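# Drive the powered tray fully out of its housing

## Task

Make the motorised tray slide out of its box to its fully extended stop, and leave it there on its own: if the tray only stays out because a robot is still holding or pressing it, the goal is not met. The four arms are fixed at these spots (metres, scene frame), each facing the given heading in degrees measured counter-clockwise from +x: arm1 at x=-0.73 y=+0.40 z=+0.80 facing -98; arm2 at x=-0.14 y=-0.32 z=+0.78 facing +86; arm3 at x=+0.26 y=+0.34 z=+0.75 facing -92; arm4 at x=+0.59 y=-0.39 z=+0.76 facing +81.

## Robot and tools

Setup: four identical i2rt Big YAM arms named arm1, arm2, arm3 and arm4. Each has six revolute joints, a two-finger gripper and a wrist camera (arm1_cam_wrist and so on). Two fixed room cameras, cam_high and cam_low, also watch the scene. All images are 504x504 pixels. With joints 1 and 6 at zero and the hand level and pointing forward, the wrist camera rides above the hand looking toward the fingertips. A fully stretched arm reaches roughly 1.0 m from its joint1 axis.

Frame: a single shared scene frame with its origin on the floor and +z up, in metres. The point called hand lies midway between the fingertips; its z axis runs along the fingers and the fingers open along its y axis. Foot positions and headings are listed in the task.

Joints (all commands are absolute targets, radians unless noted; the value after ± is how close counts as reached):
- joint1_rad: -2.879 to 2.879, ±0.045. Rotates the whole arm about its foot; positive is counter-clockwise seen from above; zero points the arm along its foot's heading.
- joint2_rad: 0 to 3.141, ±0.14. Shoulder; at zero the upper arm lies back roughly horizontal, larger values lift it up and over to the front.
- joint3_rad: 0 to 3.019, ±0.09. Elbow; zero folds the forearm onto the upper arm, larger values open it.
- joint4_rad: -1.692 to 1.57, ±0.055. Hand pitch; positive tilts the fingers up.
- joint5_rad: -1.57 to 1.57, ±0.03. Side swing of the hand; positive goes to the arm's right.
- joint6_rad: -2.094 to 2.094, ±0.035. Hand roll; positive is clockwise viewed from behind the hand.
- gripper_m: 0 to 0.093 metres, ±0.003, the fingertip gap (each finger moves half). Grip force tops out near 50 to 62 N per pad, lower on some units.
Joints move at different speeds, so the hand may sweep a wide arc between postures.

Tool execute_actions: argument actions is a list holding either one action or nothing. The action is an object keyed by arm name; each arm's value is {"joints": {...}} containing any subset of the seven keys above, each an absolute target (not an offset). Arms and joints named start moving together and may finish at different moments. Omitted joints or arms are not frozen: they may keep pushing toward an earlier target. Optional cameras is a list of camera names or "all"; omitted or null gives every camera, [] gives none. Any unknown key, camera name or out-of-range number rejects the whole call and nothing moves. An empty actions list just reports state and pictures. Example: {"actions":[{"arm2":{"joints":{"joint1_rad":0.3,"gripper_m":0.05}}}],"cameras":["cam_high"]}.

Tool wait: seconds, 0 to 10. Commands nothing new; returns the same report as an empty execute_actions.

Tool zoom_image: camera (one camera name) and region [x0, y0, x1, y1] in pixels of that camera's latest full image, top-left is (0,0), at most 504 by 504. Gives a sharper close-up.

Tool read_manual: optional section, only "licences"; returns licence text, moves nothing.

Tool finished_scene: scene, the integer number of the current scene. Ends it irreversibly after the last command has been held, and reports whether the goal was met; the tray must already be out and stay out unaided.

Result lines: joint_positions gives measured values. A pictures line lists cameras in image order. Joint torques list the drive output per arm joint; they carry offsets, scale, noise and friction, and are nonzero even in free air, so treat them as rough hints. joint_status tells how each commanded motion ended: off_target (rested short, may still be pushing), contact_stop or time_out (target dropped, joint holds where it stopped; a timed-out joint may keep a nearby target and go on pushing), not_followed (a safety check held back that arm's joint targets, often with a cause line; the gripper part still runs, and the withheld targets may be retried on later actions), limit_stop_at_motor_heat (arm halted by heat; resend the target). on_its_own describes joints not commanded in this call; "held at" is the target being held, not the position. A tiny change from the current position may produce no motion. To relieve a joint that is straining, command it to its reported position.

Cautions: arms do not stop on contact and can push hard. Sustained force heats motors; a MOTOR HOT line appears at 85 °C, and at 100 °C an OVER-TEMPERATURE FAULT drops that arm until it cools. Two robots pressing hard on each other ends the run in failure and a violent collision can too; the anti-collision check may act late and ignores fingers, gripper bodies and wrist cameras, and no line reports arm-arm contact. Objects touching robots are fine. Avoid drops, slipping loads, slams and heavy shoves. Arms act independently, so a stalled one does not pause the others. A joint carrying a load will sag over time. While you compose a reply the simulation continues with the last command held, so do not leave arms straining. If a result reports a stop, the rest of the calls in that reply are skipped.

Each tool is called after "Call:" by a JSON object that holds its "fn" and its "kwargs", one argument or row to a line.

## Session

Call:
{"fn": "execute_actions", "kwargs": {
  "actions": []
}}

Scene clock: 0.00 s.
Joint torques (N m, as the arm reports them, + toward a larger angle): no reading
arm1.joint_positions: joint1_rad=-0.082 joint2_rad=+0.260 joint3_rad=+1.352 joint4_rad=-1.600 joint5_rad=+0.139 joint6_rad=+0.034 gripper_m=+0.095
arm1.joint_status: not commanded
arm1.hand: x=-0.7693 y=+0.3494 z=+1.3184 quat_wxyz=(-0.281, -0.701, -0.496, +0.429) (m; scene frame)
arm2.joint_positions: joint1_rad=-0.204 joint2_rad=+0.489 joint3_rad=+1.406 joint4_rad=-1.279 joint5_rad=-0.278 joint6_rad=+0.088 gripper_m=+0.094
arm2.joint_status: not commanded
arm2.hand: x=-0.1393 y=-0.1363 z=+1.3657 quat_wxyz=(-0.357, +0.528, -0.628, -0.445) (m; scene frame)
arm3.joint_positions: joint1_rad=+0.556 joint2_rad=+0.645 joint3_rad=+1.573 joint4_rad=-1.310 joint5_rad=+0.175 joint6_rad=-0.150 gripper_m=+0.094
arm3.joint_status: not commanded
arm3.hand: x=+0.3374 y=+0.1470 z=+1.3812 quat_wxyz=(-0.424, -0.400, -0.719, +0.379) (m; scene frame)
arm4.joint_positions: joint1_rad=-0.490 joint2_rad=+0.439 joint3_rad=+1.550 joint4_rad=-1.226 joint5_rad=+0.204 joint6_rad=+0.329 gripper_m=+0.094
arm4.joint_status: not commanded
arm4.hand: x=+0.6872 y=-0.3133 z=+1.4269 quat_wxyz=(-0.580, +0.154, -0.731, -0.324) (m; scene frame)
pictures: arm1_cam_wrist, arm2_cam_wrist, arm3_cam_wrist, arm4_cam_wrist, cam_high, cam_low
Images, in order (width x height): arm1_cam_wrist 504x504, arm2_cam_wrist 504x504, arm3_cam_wrist 504x504, arm4_cam_wrist 504x504, cam_high 504x504, cam_low 504x504.

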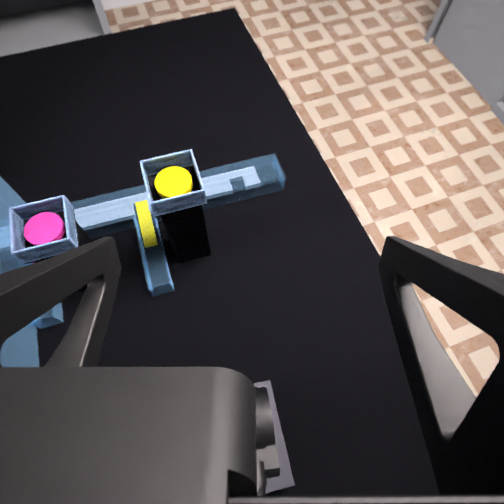

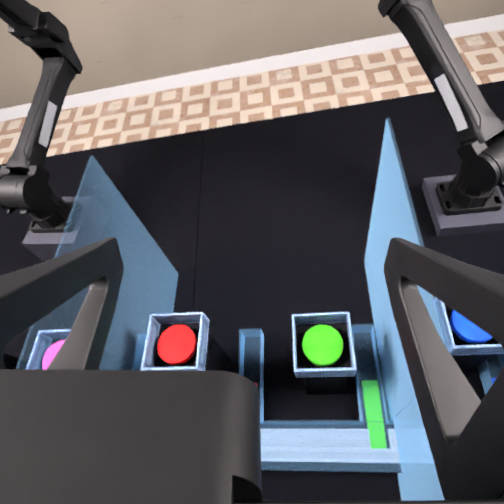

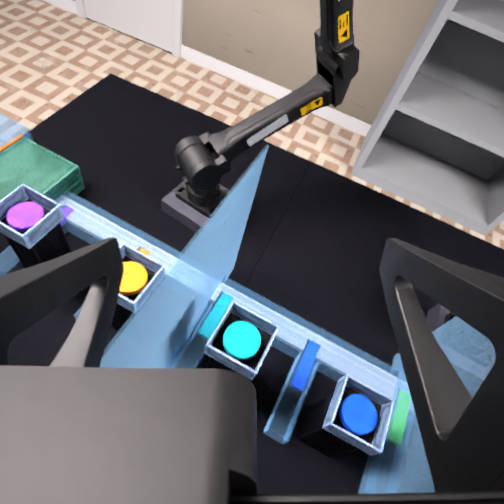

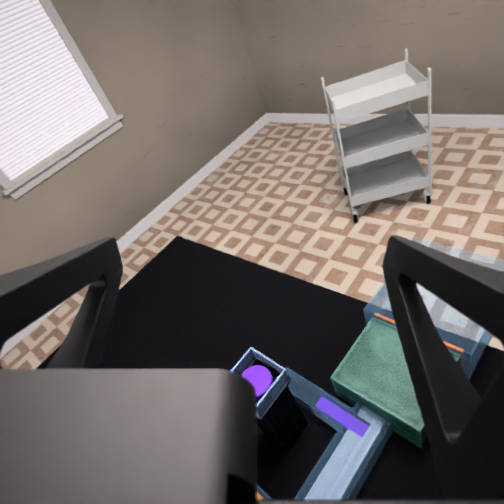

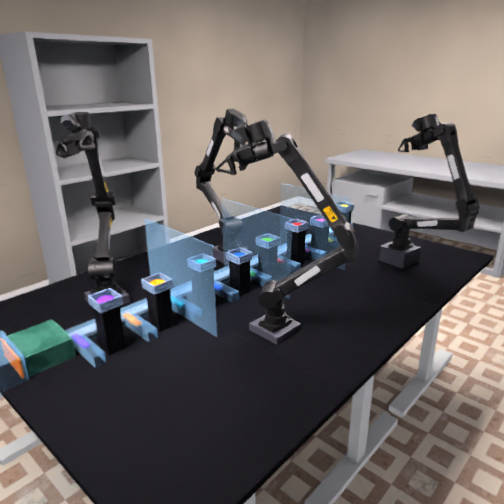

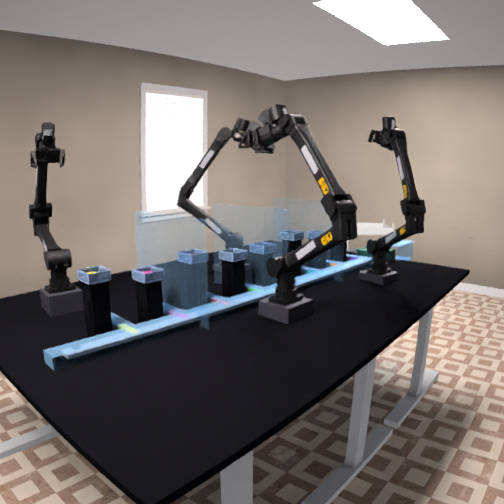

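Call:
{"fn": "zoom_image", "kwargs": {
  "camera": "cam_high",
  "region": [0,180,380,400]
}}

Call:
{"fn": "zoom_image", "kwargs": {
  "camera": "cam_low",
  "region": [30,190,430,380]
}}

Call:
{"fn": "zoom_image", "kwargs": {
  "camera": "arm1_cam_wrist",
  "region": [0,130,300,330]
}}

Call:
{"fn": "zoom_image", "kwargs": {
  "camera": "arm3_cam_wrist",
  "region": [0,110,430,480]
}}

Region (0, 180, 380, 400) of cam_high's 504x504 image, scaled by 1.326, with more detail than that image has; it fills the top 292 rows of this view, and the rest is white.

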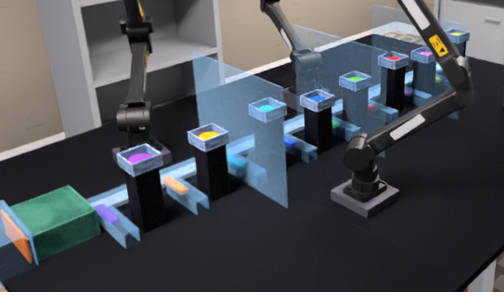

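Region (30, 190, 430, 380) of cam_low's 504x504 image, scaled by 1.260, with more detail than that image has; it fills the top 239 rows of this view, and the rest is white.

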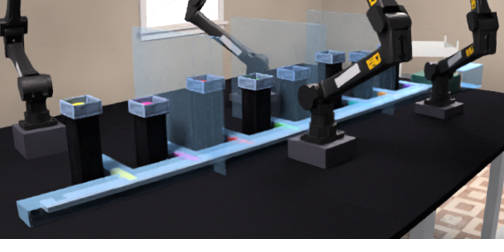

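Region (0, 130, 300, 330) of arm1_cam_wrist's 504x504 image, scaled by 1.680, with more detail than that image has.

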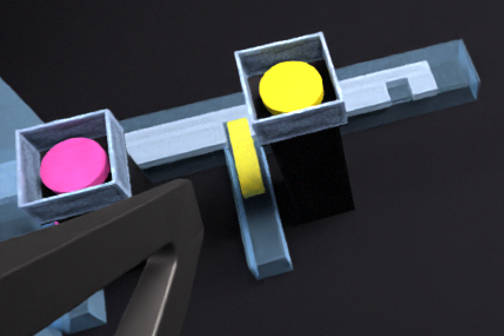

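Region (0, 110, 430, 480) of arm3_cam_wrist's 504x504 image, scaled by 1.172, with more detail than that image has; it fills the top 434 rows of this view, and the rest is white.

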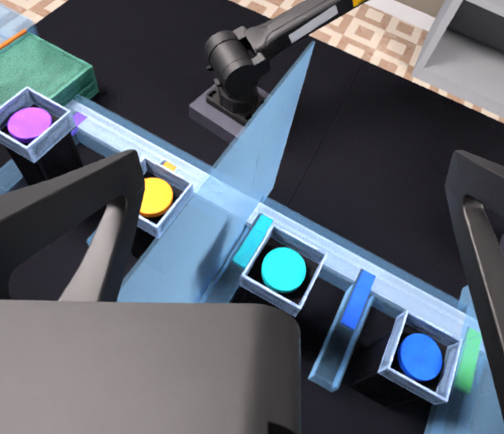

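Call:
{"fn": "execute_actions", "kwargs": {
  "actions": [
    {"arm1":{"joints":{"joint1_rad":0.14,"joint2_rad":1.2,"joint3_rad":1.33,"joint4_rad":-1.6,"joint5_rad":0,"joint6_rad":0,"gripper_m":0}},"arm2":{"joints":{"joint1_rad":0.07,"joint2_rad":1.2,"joint3_rad":1.33,"joint4_rad":-1.6,"joint5_rad":0,"joint6_rad":0,"gripper_m":0}},"arm3":{"joints":{"joint1_rad":0.03,"joint2_rad":1.2,"joint3_rad":1.33,"joint4_rad":-1.6,"joint5_rad":0,"joint6_rad":0,"gripper_m":0}},"arm4":{"joints":{"joint1_rad":0.15,"joint2_rad":1.2,"joint3_rad":1.33,"joint4_rad":-1.6,"joint5_rad":0,"joint6_rad":0,"gripper_m":0}}}
  ]
}}

Scene clock: 25.80 s.
Joint torques (N m, as the arm reports them, + toward a larger angle): arm1=[ 0.25 -6.85 10.99  0.7  -0.1  -0.07] | arm2=[-0.02 -9.06 10.63  0.45  0.16 -0.06] | arm3=[-0.21 -7.13 13.33 -0.01 -0.04  0.04] | arm4=[ 0.48 -8.88 11.34 -0.35 -0.1  -0.12]
arm1.joint_positions: joint1_rad=+0.132 joint2_rad=+1.207 joint3_rad=+1.318 joint4_rad=-1.600 joint5_rad=+0.003 joint6_rad=+0.007 gripper_m=+0.001
arm1.joint_status: all done
arm1.hand: x=-0.7342 y=+0.0531 z=+1.1134 quat_wxyz=(-0.032, -0.711, -0.702, +0.032) (m; scene frame)
arm2.joint_positions: joint1_rad=+0.061 joint2_rad=+1.202 joint3_rad=+1.328 joint4_rad=-1.591 joint5_rad=-0.003 joint6_rad=+0.011 gripper_m=+0.000
arm2.joint_status: all done
arm2.hand: x=-0.1393 y=+0.0331 z=+1.0891 quat_wxyz=(-0.032, +0.699, -0.713, -0.036) (m; scene frame)
arm3.joint_positions: joint1_rad=+0.028 joint2_rad=+1.199 joint3_rad=+1.306 joint4_rad=-1.591 joint5_rad=+0.001 joint6_rad=-0.008 gripper_m=+0.001
arm3.joint_status: all done
arm3.hand: x=+0.2553 y=-0.0053 z=+1.0599 quat_wxyz=(-0.037, -0.705, -0.707, +0.036) (m; scene frame)
arm4.joint_positions: joint1_rad=+0.154 joint2_rad=+1.207 joint3_rad=+1.318 joint4_rad=-1.592 joint5_rad=+0.001 joint6_rad=+0.008 gripper_m=+0.000
arm4.joint_status: all done
arm4.hand: x=+0.5896 y=-0.0356 z=+1.0645 quat_wxyz=(-0.030, +0.702, -0.711, -0.030) (m; scene frame)
pictures: arm1_cam_wrist, arm2_cam_wrist, arm3_cam_wrist, arm4_cam_wrist, cam_high, cam_low
Images, in order (width x height): arm1_cam_wrist 504x504, arm2_cam_wrist 504x504, arm3_cam_wrist 504x504, arm4_cam_wrist 504x504, cam_high 504x504, cam_low 504x504.

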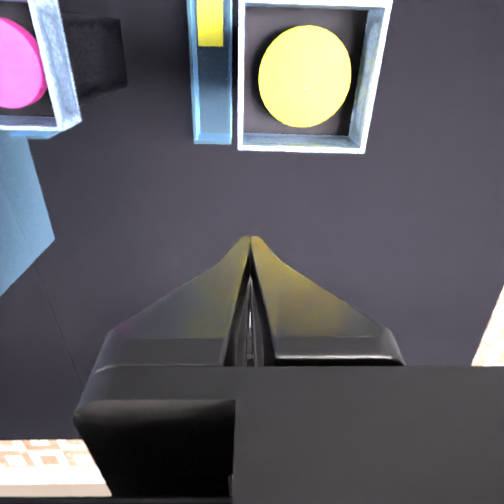

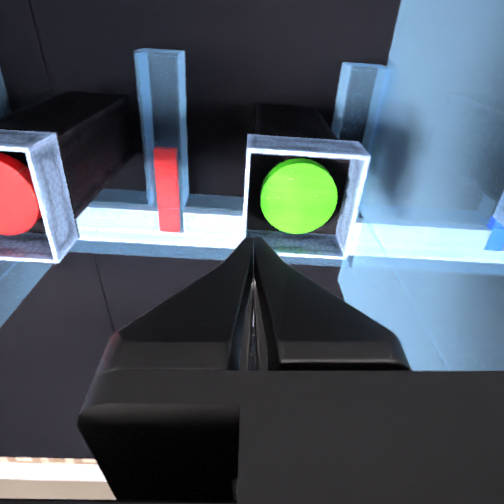

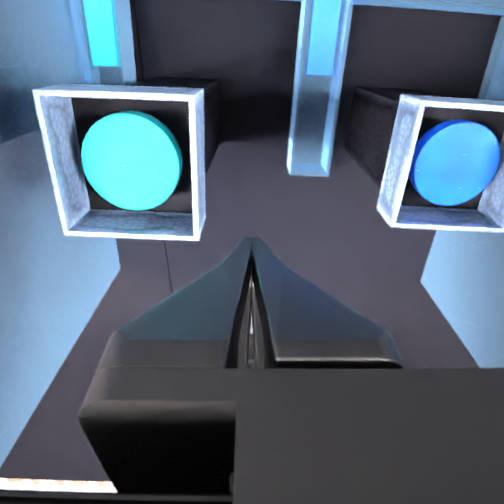

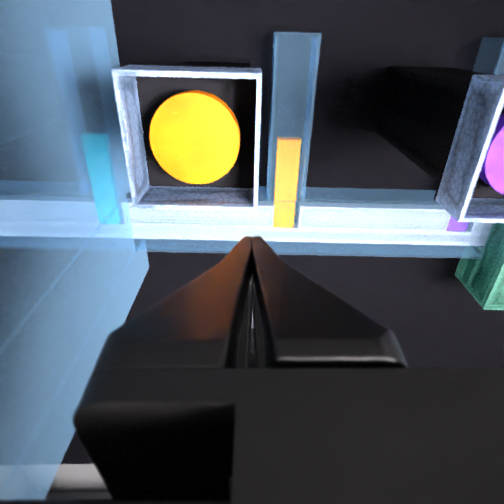

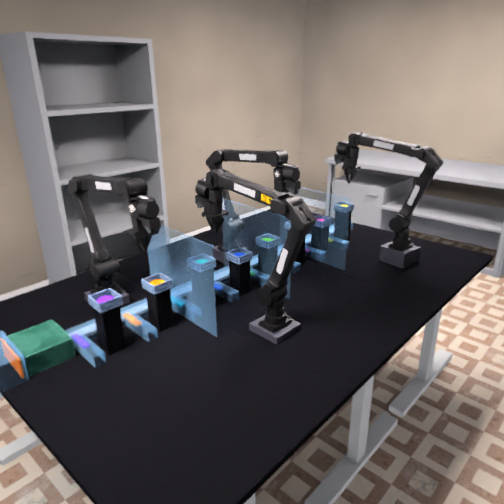

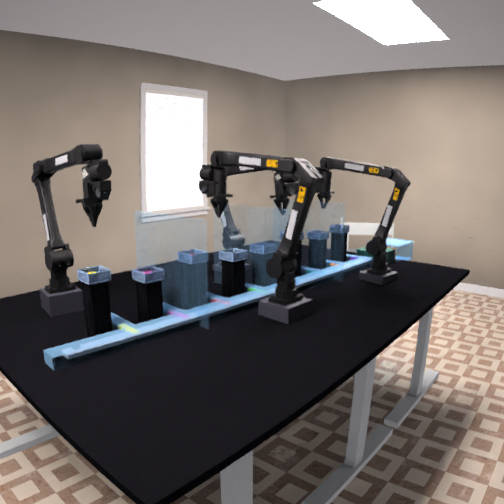

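Call:
{"fn": "execute_actions", "kwargs": {
  "actions": [
    {"arm1":{"joints":{"joint1_rad":0.05,"joint2_rad":1.35,"joint3_rad":1.285,"joint4_rad":-1.5}},"arm2":{"joints":{"joint1_rad":-0.04,"joint2_rad":1.165,"joint3_rad":1.125,"joint4_rad":-1.52}},"arm3":{"joints":{"joint1_rad":0.204,"joint2_rad":1.263,"joint3_rad":1.29,"joint4_rad":-1.58}},"arm4":{"joints":{"joint1_rad":0.244,"joint2_rad":1.293,"joint3_rad":1.26,"joint4_rad":-1.53}}}
  ]
}}

Scene clock: 41.70 s.
Joint torques (N m, as the arm reports them, + toward a larger angle): arm1=[-0.35 -9.22 10.61  0.73 -0.07 -0.06] | arm2=[-0.93 -8.42 10.1   1.09  0.07 -0.05] | arm3=[-0.82 -8.11 11.41  0.6  -0.01  0.03] | arm4=[  0.46 -10.25  10.62   0.19  -0.1   -0.11]
arm1.joint_positions: joint1_rad=+0.051 joint2_rad=+1.363 joint3_rad=+1.275 joint4_rad=-1.506 joint5_rad=+0.002 joint6_rad=+0.007 gripper_m=+0.001
arm1.joint_status: all done
arm1.hand: x=-0.7650 y=+0.0192 z=+1.0436 quat_wxyz=(+0.004, -0.739, -0.673, -0.006) (m; scene frame)
arm2.joint_positions: joint1_rad=-0.039 joint2_rad=+1.168 joint3_rad=+1.128 joint4_rad=-1.529 joint5_rad=-0.002 joint6_rad=+0.010 gripper_m=+0.000
arm2.joint_status: all done
arm2.hand: x=-0.1078 y=-0.0049 z=+1.0221 quat_wxyz=(+0.004, +0.664, -0.748, +0.001) (m; scene frame)
arm3.joint_positions: joint1_rad=+0.210 joint2_rad=+1.262 joint3_rad=+1.288 joint4_rad=-1.591 joint5_rad=+0.000 joint6_rad=-0.007 gripper_m=+0.001
arm3.joint_status: all done
arm3.hand: x=+0.3195 y=-0.0064 z=+1.0323 quat_wxyz=(-0.009, -0.639, -0.769, +0.007) (m; scene frame)
arm4.joint_positions: joint1_rad=+0.249 joint2_rad=+1.302 joint3_rad=+1.254 joint4_rad=-1.538 joint5_rad=+0.001 joint6_rad=+0.007 gripper_m=+0.000
arm4.joint_status: all done
arm4.hand: x=+0.5550 y=-0.0252 z=+1.0078 quat_wxyz=(+0.007, +0.736, -0.677, +0.007) (m; scene frame)
pictures: arm1_cam_wrist, arm2_cam_wrist, arm3_cam_wrist, arm4_cam_wrist, cam_high, cam_low
Images, in order (width x height): arm1_cam_wrist 504x504, arm2_cam_wrist 504x504, arm3_cam_wrist 504x504, arm4_cam_wrist 504x504, cam_high 504x504, cam_low 504x504.

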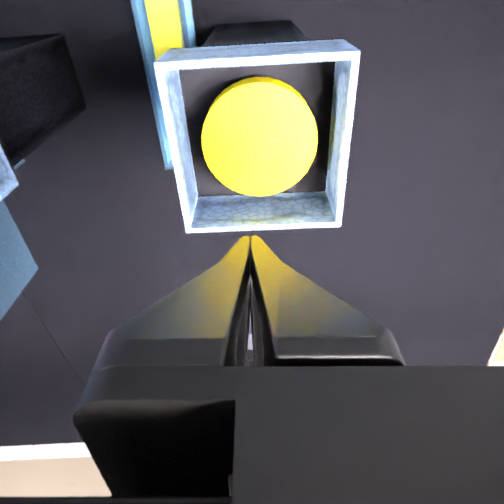

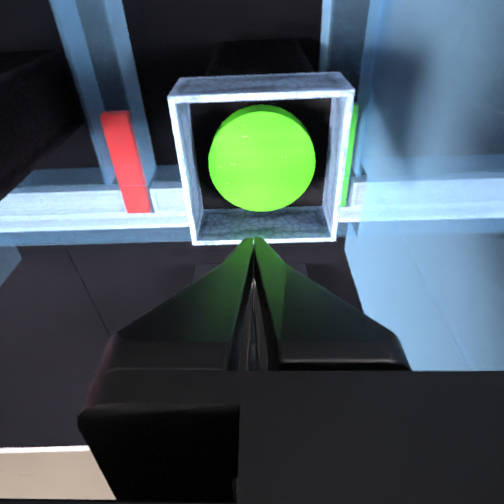

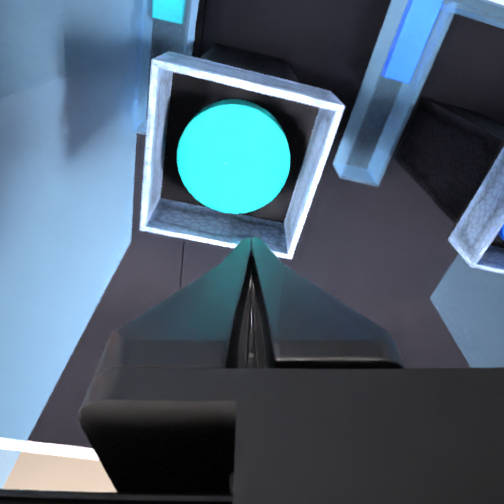

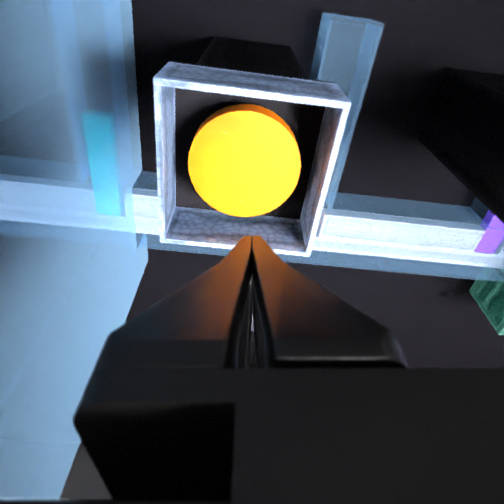

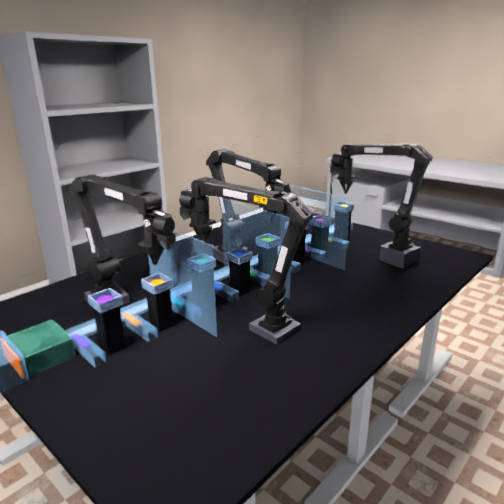

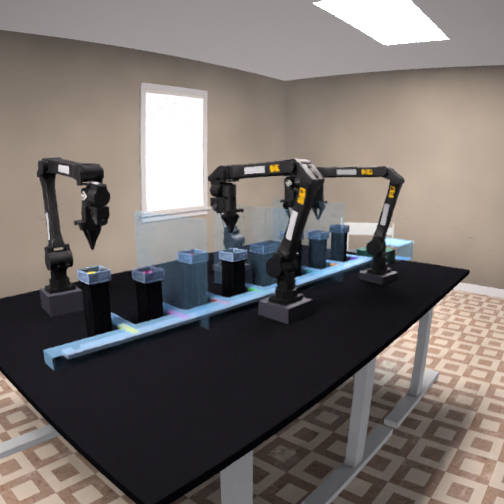

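Call:
{"fn": "execute_actions", "kwargs": {
  "actions": [
    {"arm1":{"joints":{"joint3_rad":1.12,"joint4_rad":-1.33}},"arm2":{"joints":{"joint3_rad":0.98,"joint4_rad":-1.385}},"arm3":{"joints":{"joint1_rad":0.23,"joint3_rad":1.11,"joint4_rad":-1.42}},"arm4":{"joints":{"joint3_rad":1.13,"joint4_rad":-1.4}}}
  ]
}}

Scene clock: 48.73 s.
Joint torques (N m, as the arm reports them, + toward a larger angle): arm1=[-0.22 -8.32 10.29  0.81 -0.05 -0.06] | arm2=[-0.92 -7.95  9.82  1.06  0.07 -0.05] | arm3=[ 0.41 -7.78 11.67  0.58 -0.01  0.03] | arm4=[ 0.46 -9.67 10.34  0.3  -0.1  -0.11]
arm1.joint_positions: joint1_rad=+0.051 joint2_rad=+1.353 joint3_rad=+1.112 joint4_rad=-1.339 joint5_rad=+0.002 joint6_rad=+0.007 gripper_m=+0.001
arm1.joint_status: all done
arm1.hand: x=-0.7640 y=+0.0285 z=+0.9857 quat_wxyz=(-0.001, -0.739, -0.673, -0.001) (m; scene frame)
arm2.joint_positions: joint1_rad=-0.039 joint2_rad=+1.168 joint3_rad=+0.984 joint4_rad=-1.394 joint5_rad=-0.002 joint6_rad=+0.010 gripper_m=+0.000
arm2.joint_status: all done
arm2.hand: x=-0.1089 y=-0.0139 z=+0.9674 quat_wxyz=(+0.007, +0.663, -0.748, +0.004) (m; scene frame)
arm3.joint_positions: joint1_rad=+0.220 joint2_rad=+1.261 joint3_rad=+1.102 joint4_rad=-1.431 joint5_rad=+0.000 joint6_rad=-0.007 gripper_m=+0.001
arm3.joint_status: all done
arm3.hand: x=+0.3213 y=+0.0041 z=+0.9618 quat_wxyz=(+0.001, -0.635, -0.772, -0.001) (m; scene frame)
arm4.joint_positions: joint1_rad=+0.249 joint2_rad=+1.295 joint3_rad=+1.126 joint4_rad=-1.410 joint5_rad=+0.001 joint6_rad=+0.007 gripper_m=+0.000
arm4.joint_status: all done
arm4.hand: x=+0.5555 y=-0.0312 z=+0.9617 quat_wxyz=(+0.004, +0.736, -0.677, +0.005) (m; scene frame)
pictures: arm1_cam_wrist, arm2_cam_wrist, arm3_cam_wrist, arm4_cam_wrist, cam_high, cam_low
Images, in order (width x height): arm1_cam_wrist 504x504, arm2_cam_wrist 504x504, arm3_cam_wrist 504x504, arm4_cam_wrist 504x504, cam_high 504x504, cam_low 504x504.

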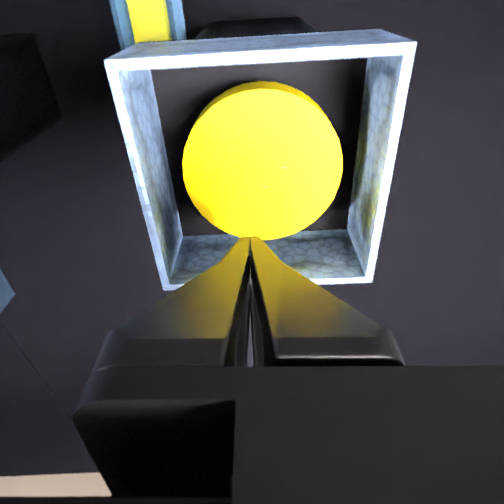

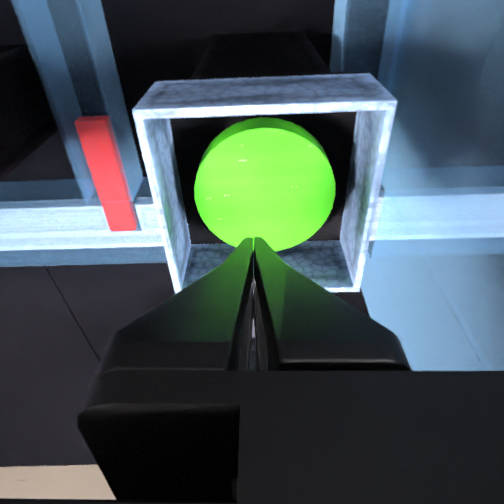

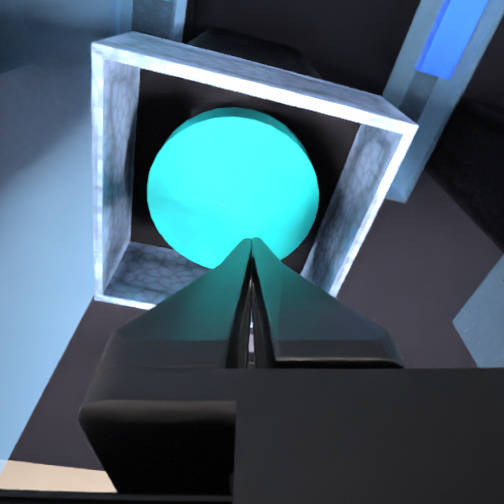

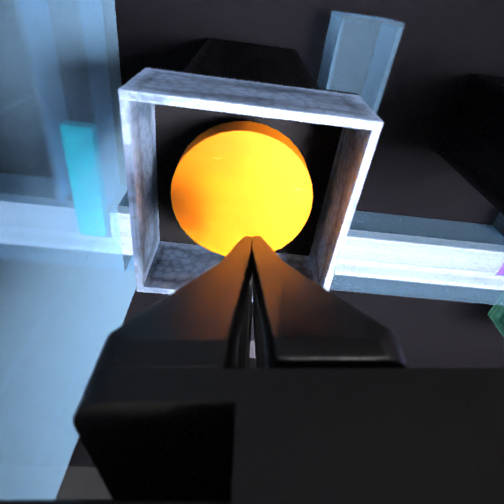

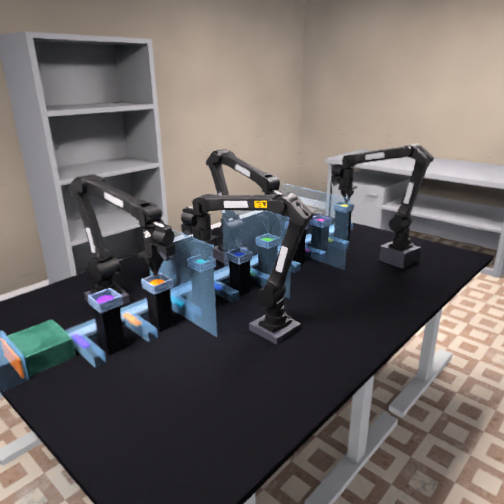

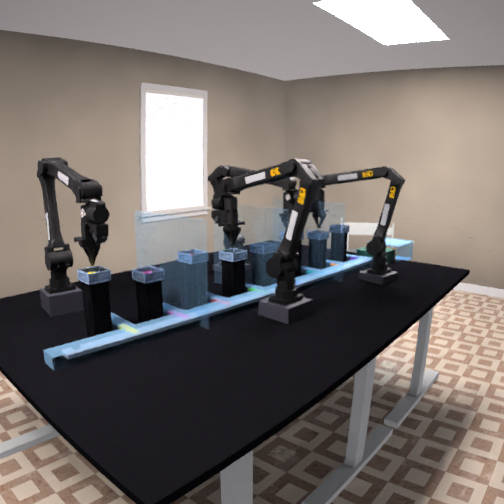

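Call:
{"fn": "execute_actions", "kwargs": {
  "actions": [
    {"arm1":{"joints":{"joint2_rad":1.44,"joint3_rad":1.03,"joint4_rad":-1.16}},"arm2":{"joints":{"joint2_rad":1.23,"joint3_rad":0.84,"joint4_rad":-1.18}},"arm3":{"joints":{"joint2_rad":1.31,"joint3_rad":1.02,"joint4_rad":-1.28}},"arm4":{"joints":{"joint2_rad":1.34,"joint3_rad":1.0,"joint4_rad":-1.23}}}
  ]
}}

Scene clock: 53.93 s.
Joint torques (N m, as the arm reports them, + toward a larger angle): arm1=[-0.47 -4.87  7.12  1.55 -0.06 -0.08] | arm2=[-0.88 -4.75  6.51  2.29  0.07 -0.05] | arm3=[ 0.4  -4.82  7.67  1.26 -0.01  0.03] | arm4=[ 0.44 -7.1   7.23  1.21 -0.09 -0.11]
arm1.joint_positions: joint1_rad=+0.051 joint2_rad=+1.388 joint3_rad=+1.057 joint4_rad=-1.184 joint5_rad=+0.001 joint6_rad=+0.007 gripper_m=+0.001
arm1.joint_status: all done
arm1.hand: x=-0.7655 y=+0.0083 z=+0.9537 quat_wxyz=(-0.023, -0.739, -0.673, +0.023) (m; scene frame)
arm2.joint_positions: joint1_rad=-0.039 joint2_rad=+1.193 joint3_rad=+0.881 joint4_rad=-1.210 joint5_rad=-0.002 joint6_rad=+0.010 gripper_m=+0.000
arm2.joint_status: all done
arm2.hand: x=-0.1078 y=-0.0030 z=+0.9224 quat_wxyz=(-0.014, +0.663, -0.748, -0.015) (m; scene frame)
arm3.joint_positions: joint1_rad=+0.220 joint2_rad=+1.266 joint3_rad=+1.059 joint4_rad=-1.307 joint5_rad=+0.000 joint6_rad=-0.007 gripper_m=+0.001
arm3.joint_status: all done
arm3.hand: x=+0.3246 y=-0.0133 z=+0.9449 quat_wxyz=(-0.029, -0.635, -0.772, +0.024) (m; scene frame)
arm4.joint_positions: joint1_rad=+0.249 joint2_rad=+1.312 joint3_rad=+1.028 joint4_rad=-1.257 joint5_rad=+0.001 joint6_rad=+0.007 gripper_m=+0.000
arm4.joint_status: all done
arm4.hand: x=+0.5549 y=-0.0254 z=+0.9196 quat_wxyz=(-0.009, +0.736, -0.677, -0.010) (m; scene frame)
pictures: arm1_cam_wrist, arm2_cam_wrist, arm3_cam_wrist, arm4_cam_wrist, cam_high, cam_low
Images, in order (width x height): arm1_cam_wrist 504x504, arm2_cam_wrist 504x504, arm3_cam_wrist 504x504, arm4_cam_wrist 504x504, cam_high 504x504, cam_low 504x504.

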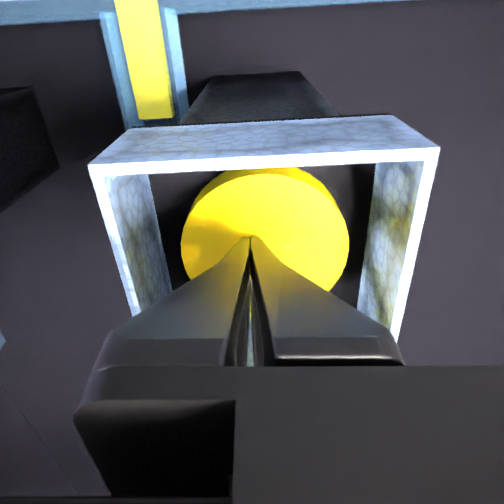

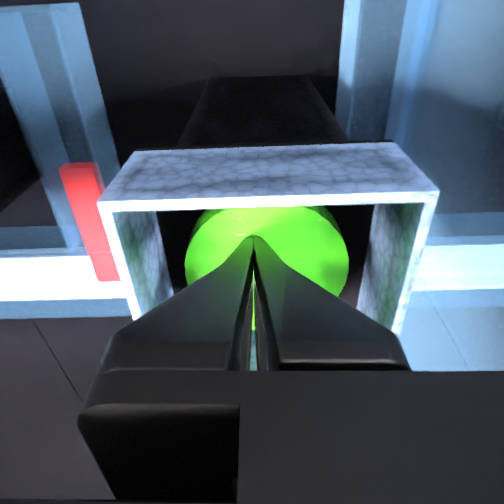

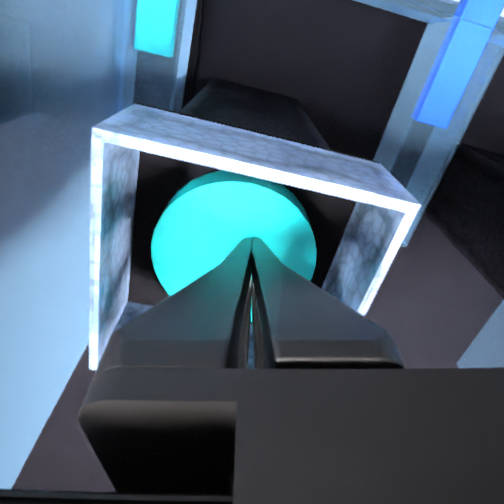

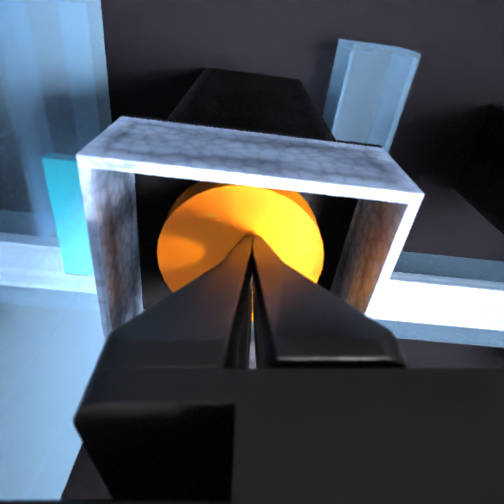

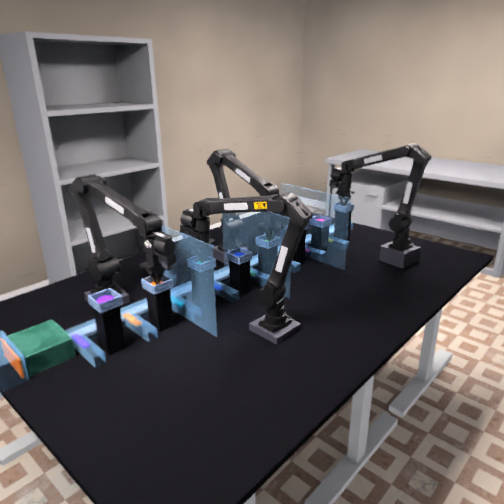

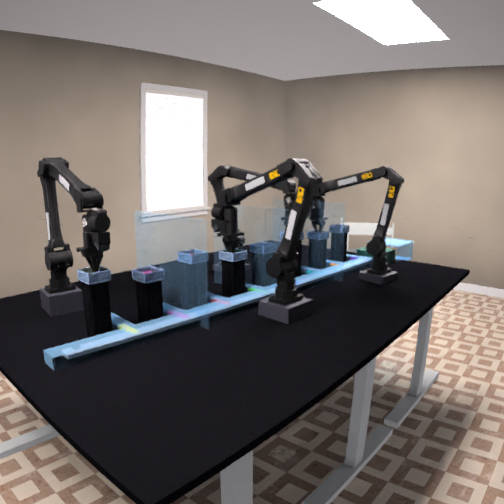

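All are in contact; checking whether the bolts respond.

Call:
{"fn": "wait", "kwargs": {
  "seconds": 1
}}

Scene clock: 57.77 s.
Joint torques (N m, as the arm reports them, + toward a larger angle): arm1=[-0.41 -4.96  7.16  1.53 -0.04 -0.07] | arm2=[-0.92 -4.72  6.5   2.31  0.07 -0.05] | arm3=[ 0.4  -4.78  7.66  1.25 -0.01  0.03] | arm4=[ 0.44 -7.18  7.22  1.2  -0.1  -0.11]
arm1.joint_positions: joint1_rad=+0.051 joint2_rad=+1.388 joint3_rad=+1.057 joint4_rad=-1.184 joint5_rad=+0.001 joint6_rad=+0.007 gripper_m=+0.001
arm1.joint_status: all done
arm1.hand: x=-0.7655 y=+0.0083 z=+0.9537 quat_wxyz=(-0.023, -0.739, -0.673, +0.023) (m; scene frame)
arm2.joint_positions: joint1_rad=-0.039 joint2_rad=+1.193 joint3_rad=+0.881 joint4_rad=-1.210 joint5_rad=-0.002 joint6_rad=+0.010 gripper_m=+0.000
arm2.joint_status: all done
arm2.hand: x=-0.1078 y=-0.0030 z=+0.9224 quat_wxyz=(-0.014, +0.663, -0.748, -0.015) (m; scene frame)
arm3.joint_positions: joint1_rad=+0.220 joint2_rad=+1.266 joint3_rad=+1.059 joint4_rad=-1.307 joint5_rad=+0.000 joint6_rad=-0.007 gripper_m=+0.001
arm3.joint_status: all done
arm3.hand: x=+0.3246 y=-0.0133 z=+0.9449 quat_wxyz=(-0.029, -0.635, -0.772, +0.024) (m; scene frame)
arm4.joint_positions: joint1_rad=+0.249 joint2_rad=+1.312 joint3_rad=+1.028 joint4_rad=-1.257 joint5_rad=+0.001 joint6_rad=+0.007 gripper_m=+0.000
arm4.joint_status: all done
arm4.hand: x=+0.5549 y=-0.0254 z=+0.9196 quat_wxyz=(-0.009, +0.736, -0.677, -0.010) (m; scene frame)
wait: 1.00 s; at rest from the start
pictures: arm1_cam_wrist, arm2_cam_wrist, arm3_cam_wrist, arm4_cam_wrist, cam_high, cam_low
Images, in order (width x height): arm1_cam_wrist 504x504, arm2_cam_wrist 504x504, arm3_cam_wrist 504x504, arm4_cam_wrist 504x504, cam_high 504x504, cam_low 504x504.

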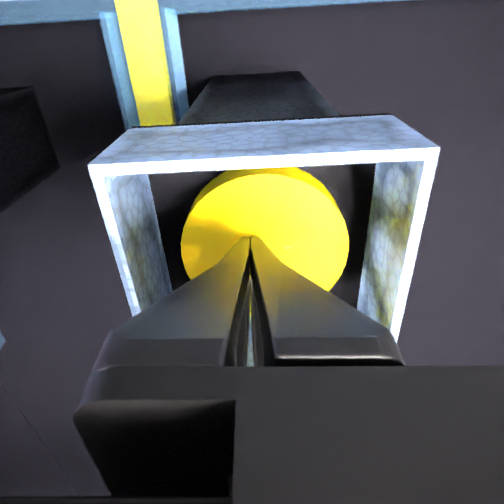

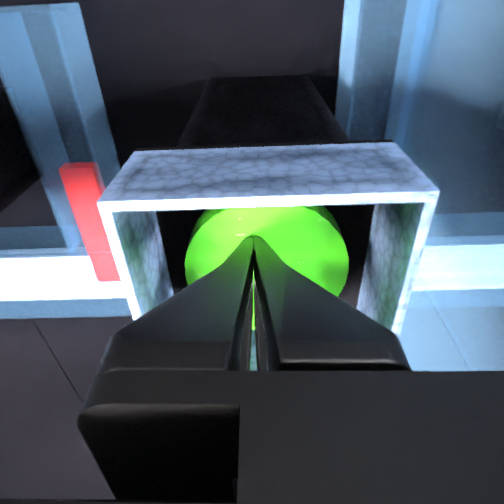

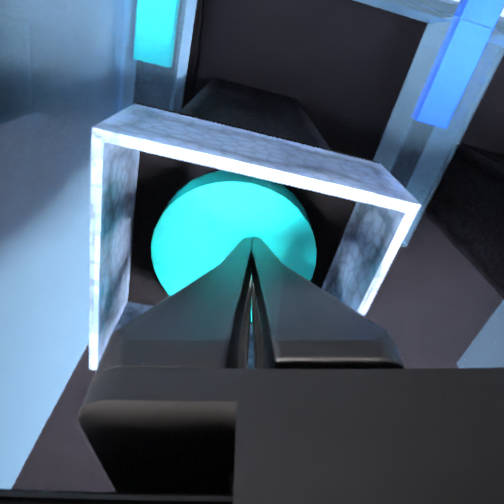

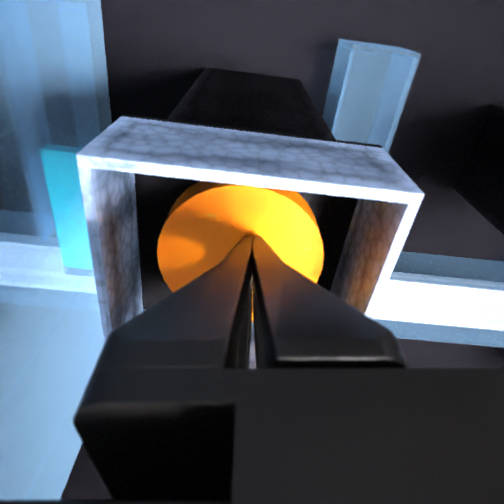

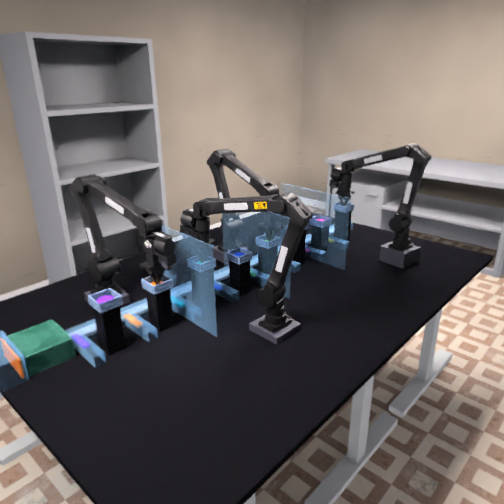

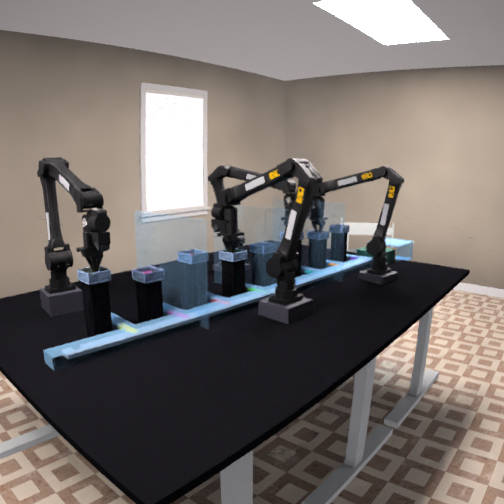

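Slowly retracting.

Call:
{"fn": "wait", "kwargs": {
  "seconds": 10
}}

Call:
{"fn": "zoom_image", "kwargs": {
  "camera": "cam_low",
  "region": [30,230,430,380]
}}

Call:
{"fn": "zoom_image", "kwargs": {
  "camera": "cam_high",
  "region": [0,220,360,400]
}}

Scene clock: 75.13 s.
Joint torques (N m, as the arm reports them, + toward a larger angle): arm1=[-0.24 -4.81  7.18  1.6  -0.05 -0.09] | arm2=[-0.92 -4.7   6.5   2.31  0.07 -0.05] | arm3=[ 0.41 -4.81  7.67  1.26 -0.01  0.03] | arm4=[ 0.44 -7.2   7.2   1.18 -0.1  -0.11]
arm1.joint_positions: joint1_rad=+0.051 joint2_rad=+1.388 joint3_rad=+1.057 joint4_rad=-1.184 joint5_rad=+0.001 joint6_rad=+0.007 gripper_m=+0.001
arm1.joint_status: all done
arm1.hand: x=-0.7655 y=+0.0083 z=+0.9537 quat_wxyz=(-0.023, -0.739, -0.673, +0.023) (m; scene frame)
arm2.joint_positions: joint1_rad=-0.039 joint2_rad=+1.193 joint3_rad=+0.881 joint4_rad=-1.210 joint5_rad=-0.002 joint6_rad=+0.010 gripper_m=+0.000
arm2.joint_status: all done
arm2.hand: x=-0.1078 y=-0.0030 z=+0.9224 quat_wxyz=(-0.014, +0.663, -0.748, -0.015) (m; scene frame)
arm3.joint_positions: joint1_rad=+0.220 joint2_rad=+1.266 joint3_rad=+1.059 joint4_rad=-1.307 joint5_rad=+0.000 joint6_rad=-0.007 gripper_m=+0.001
arm3.joint_status: all done
arm3.hand: x=+0.3246 y=-0.0133 z=+0.9449 quat_wxyz=(-0.029, -0.635, -0.772, +0.024) (m; scene frame)
arm4.joint_positions: joint1_rad=+0.249 joint2_rad=+1.312 joint3_rad=+1.028 joint4_rad=-1.257 joint5_rad=+0.001 joint6_rad=+0.007 gripper_m=+0.000
arm4.joint_status: all done
arm4.hand: x=+0.5549 y=-0.0254 z=+0.9196 quat_wxyz=(-0.009, +0.736, -0.677, -0.010) (m; scene frame)
wait: 10.00 s; at rest from the start
pictures: arm1_cam_wrist, arm2_cam_wrist, arm3_cam_wrist, arm4_cam_wrist, cam_high, cam_low
Images, in order (width x height): arm1_cam_wrist 504x504, arm2_cam_wrist 504x504, arm3_cam_wrist 504x504, arm4_cam_wrist 504x504, cam_high 504x504, cam_low 504x504.

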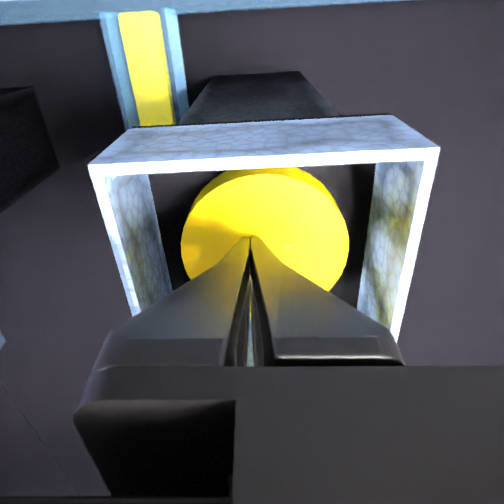

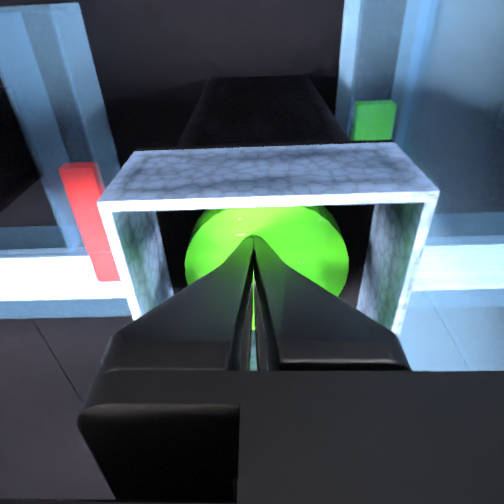

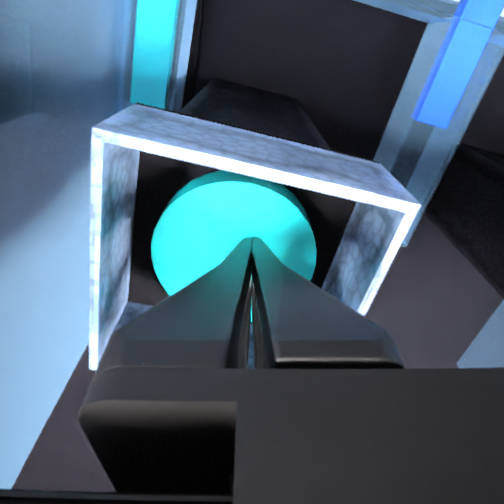

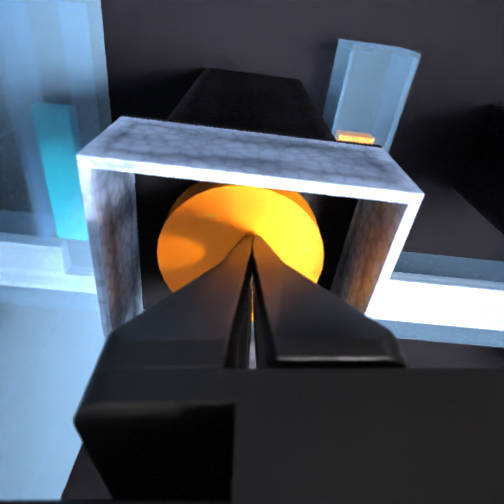

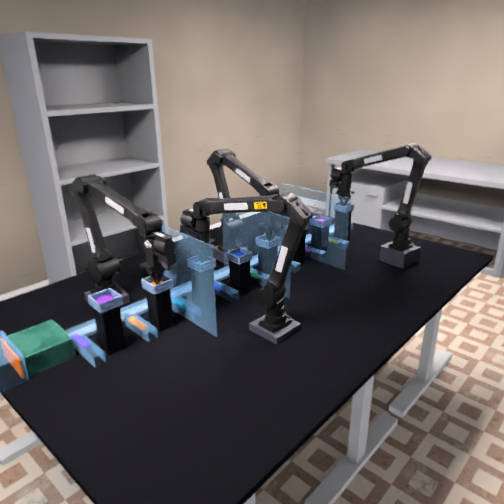

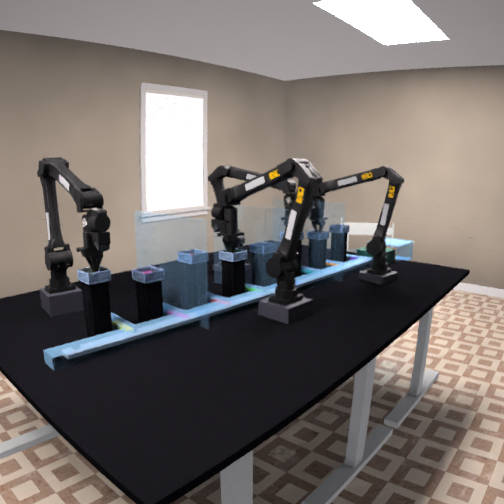

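Region (30, 230, 430, 380) of cam_low's 504x504 image, scaled by 1.260, with more detail than that image has; it fills the top 189 rows of this view, and the rest is white.

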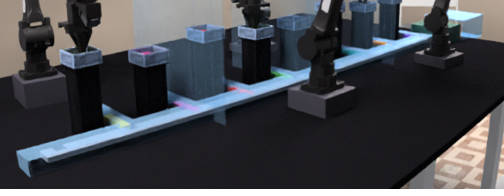

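Region (0, 220, 360, 400) of cam_high's 504x504 image, scaled by 1.400, with more detail than that image has.

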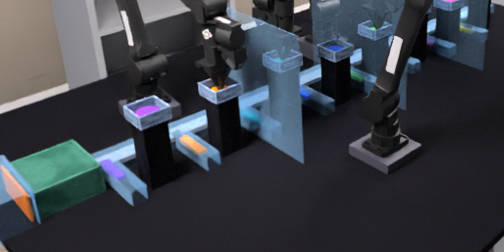

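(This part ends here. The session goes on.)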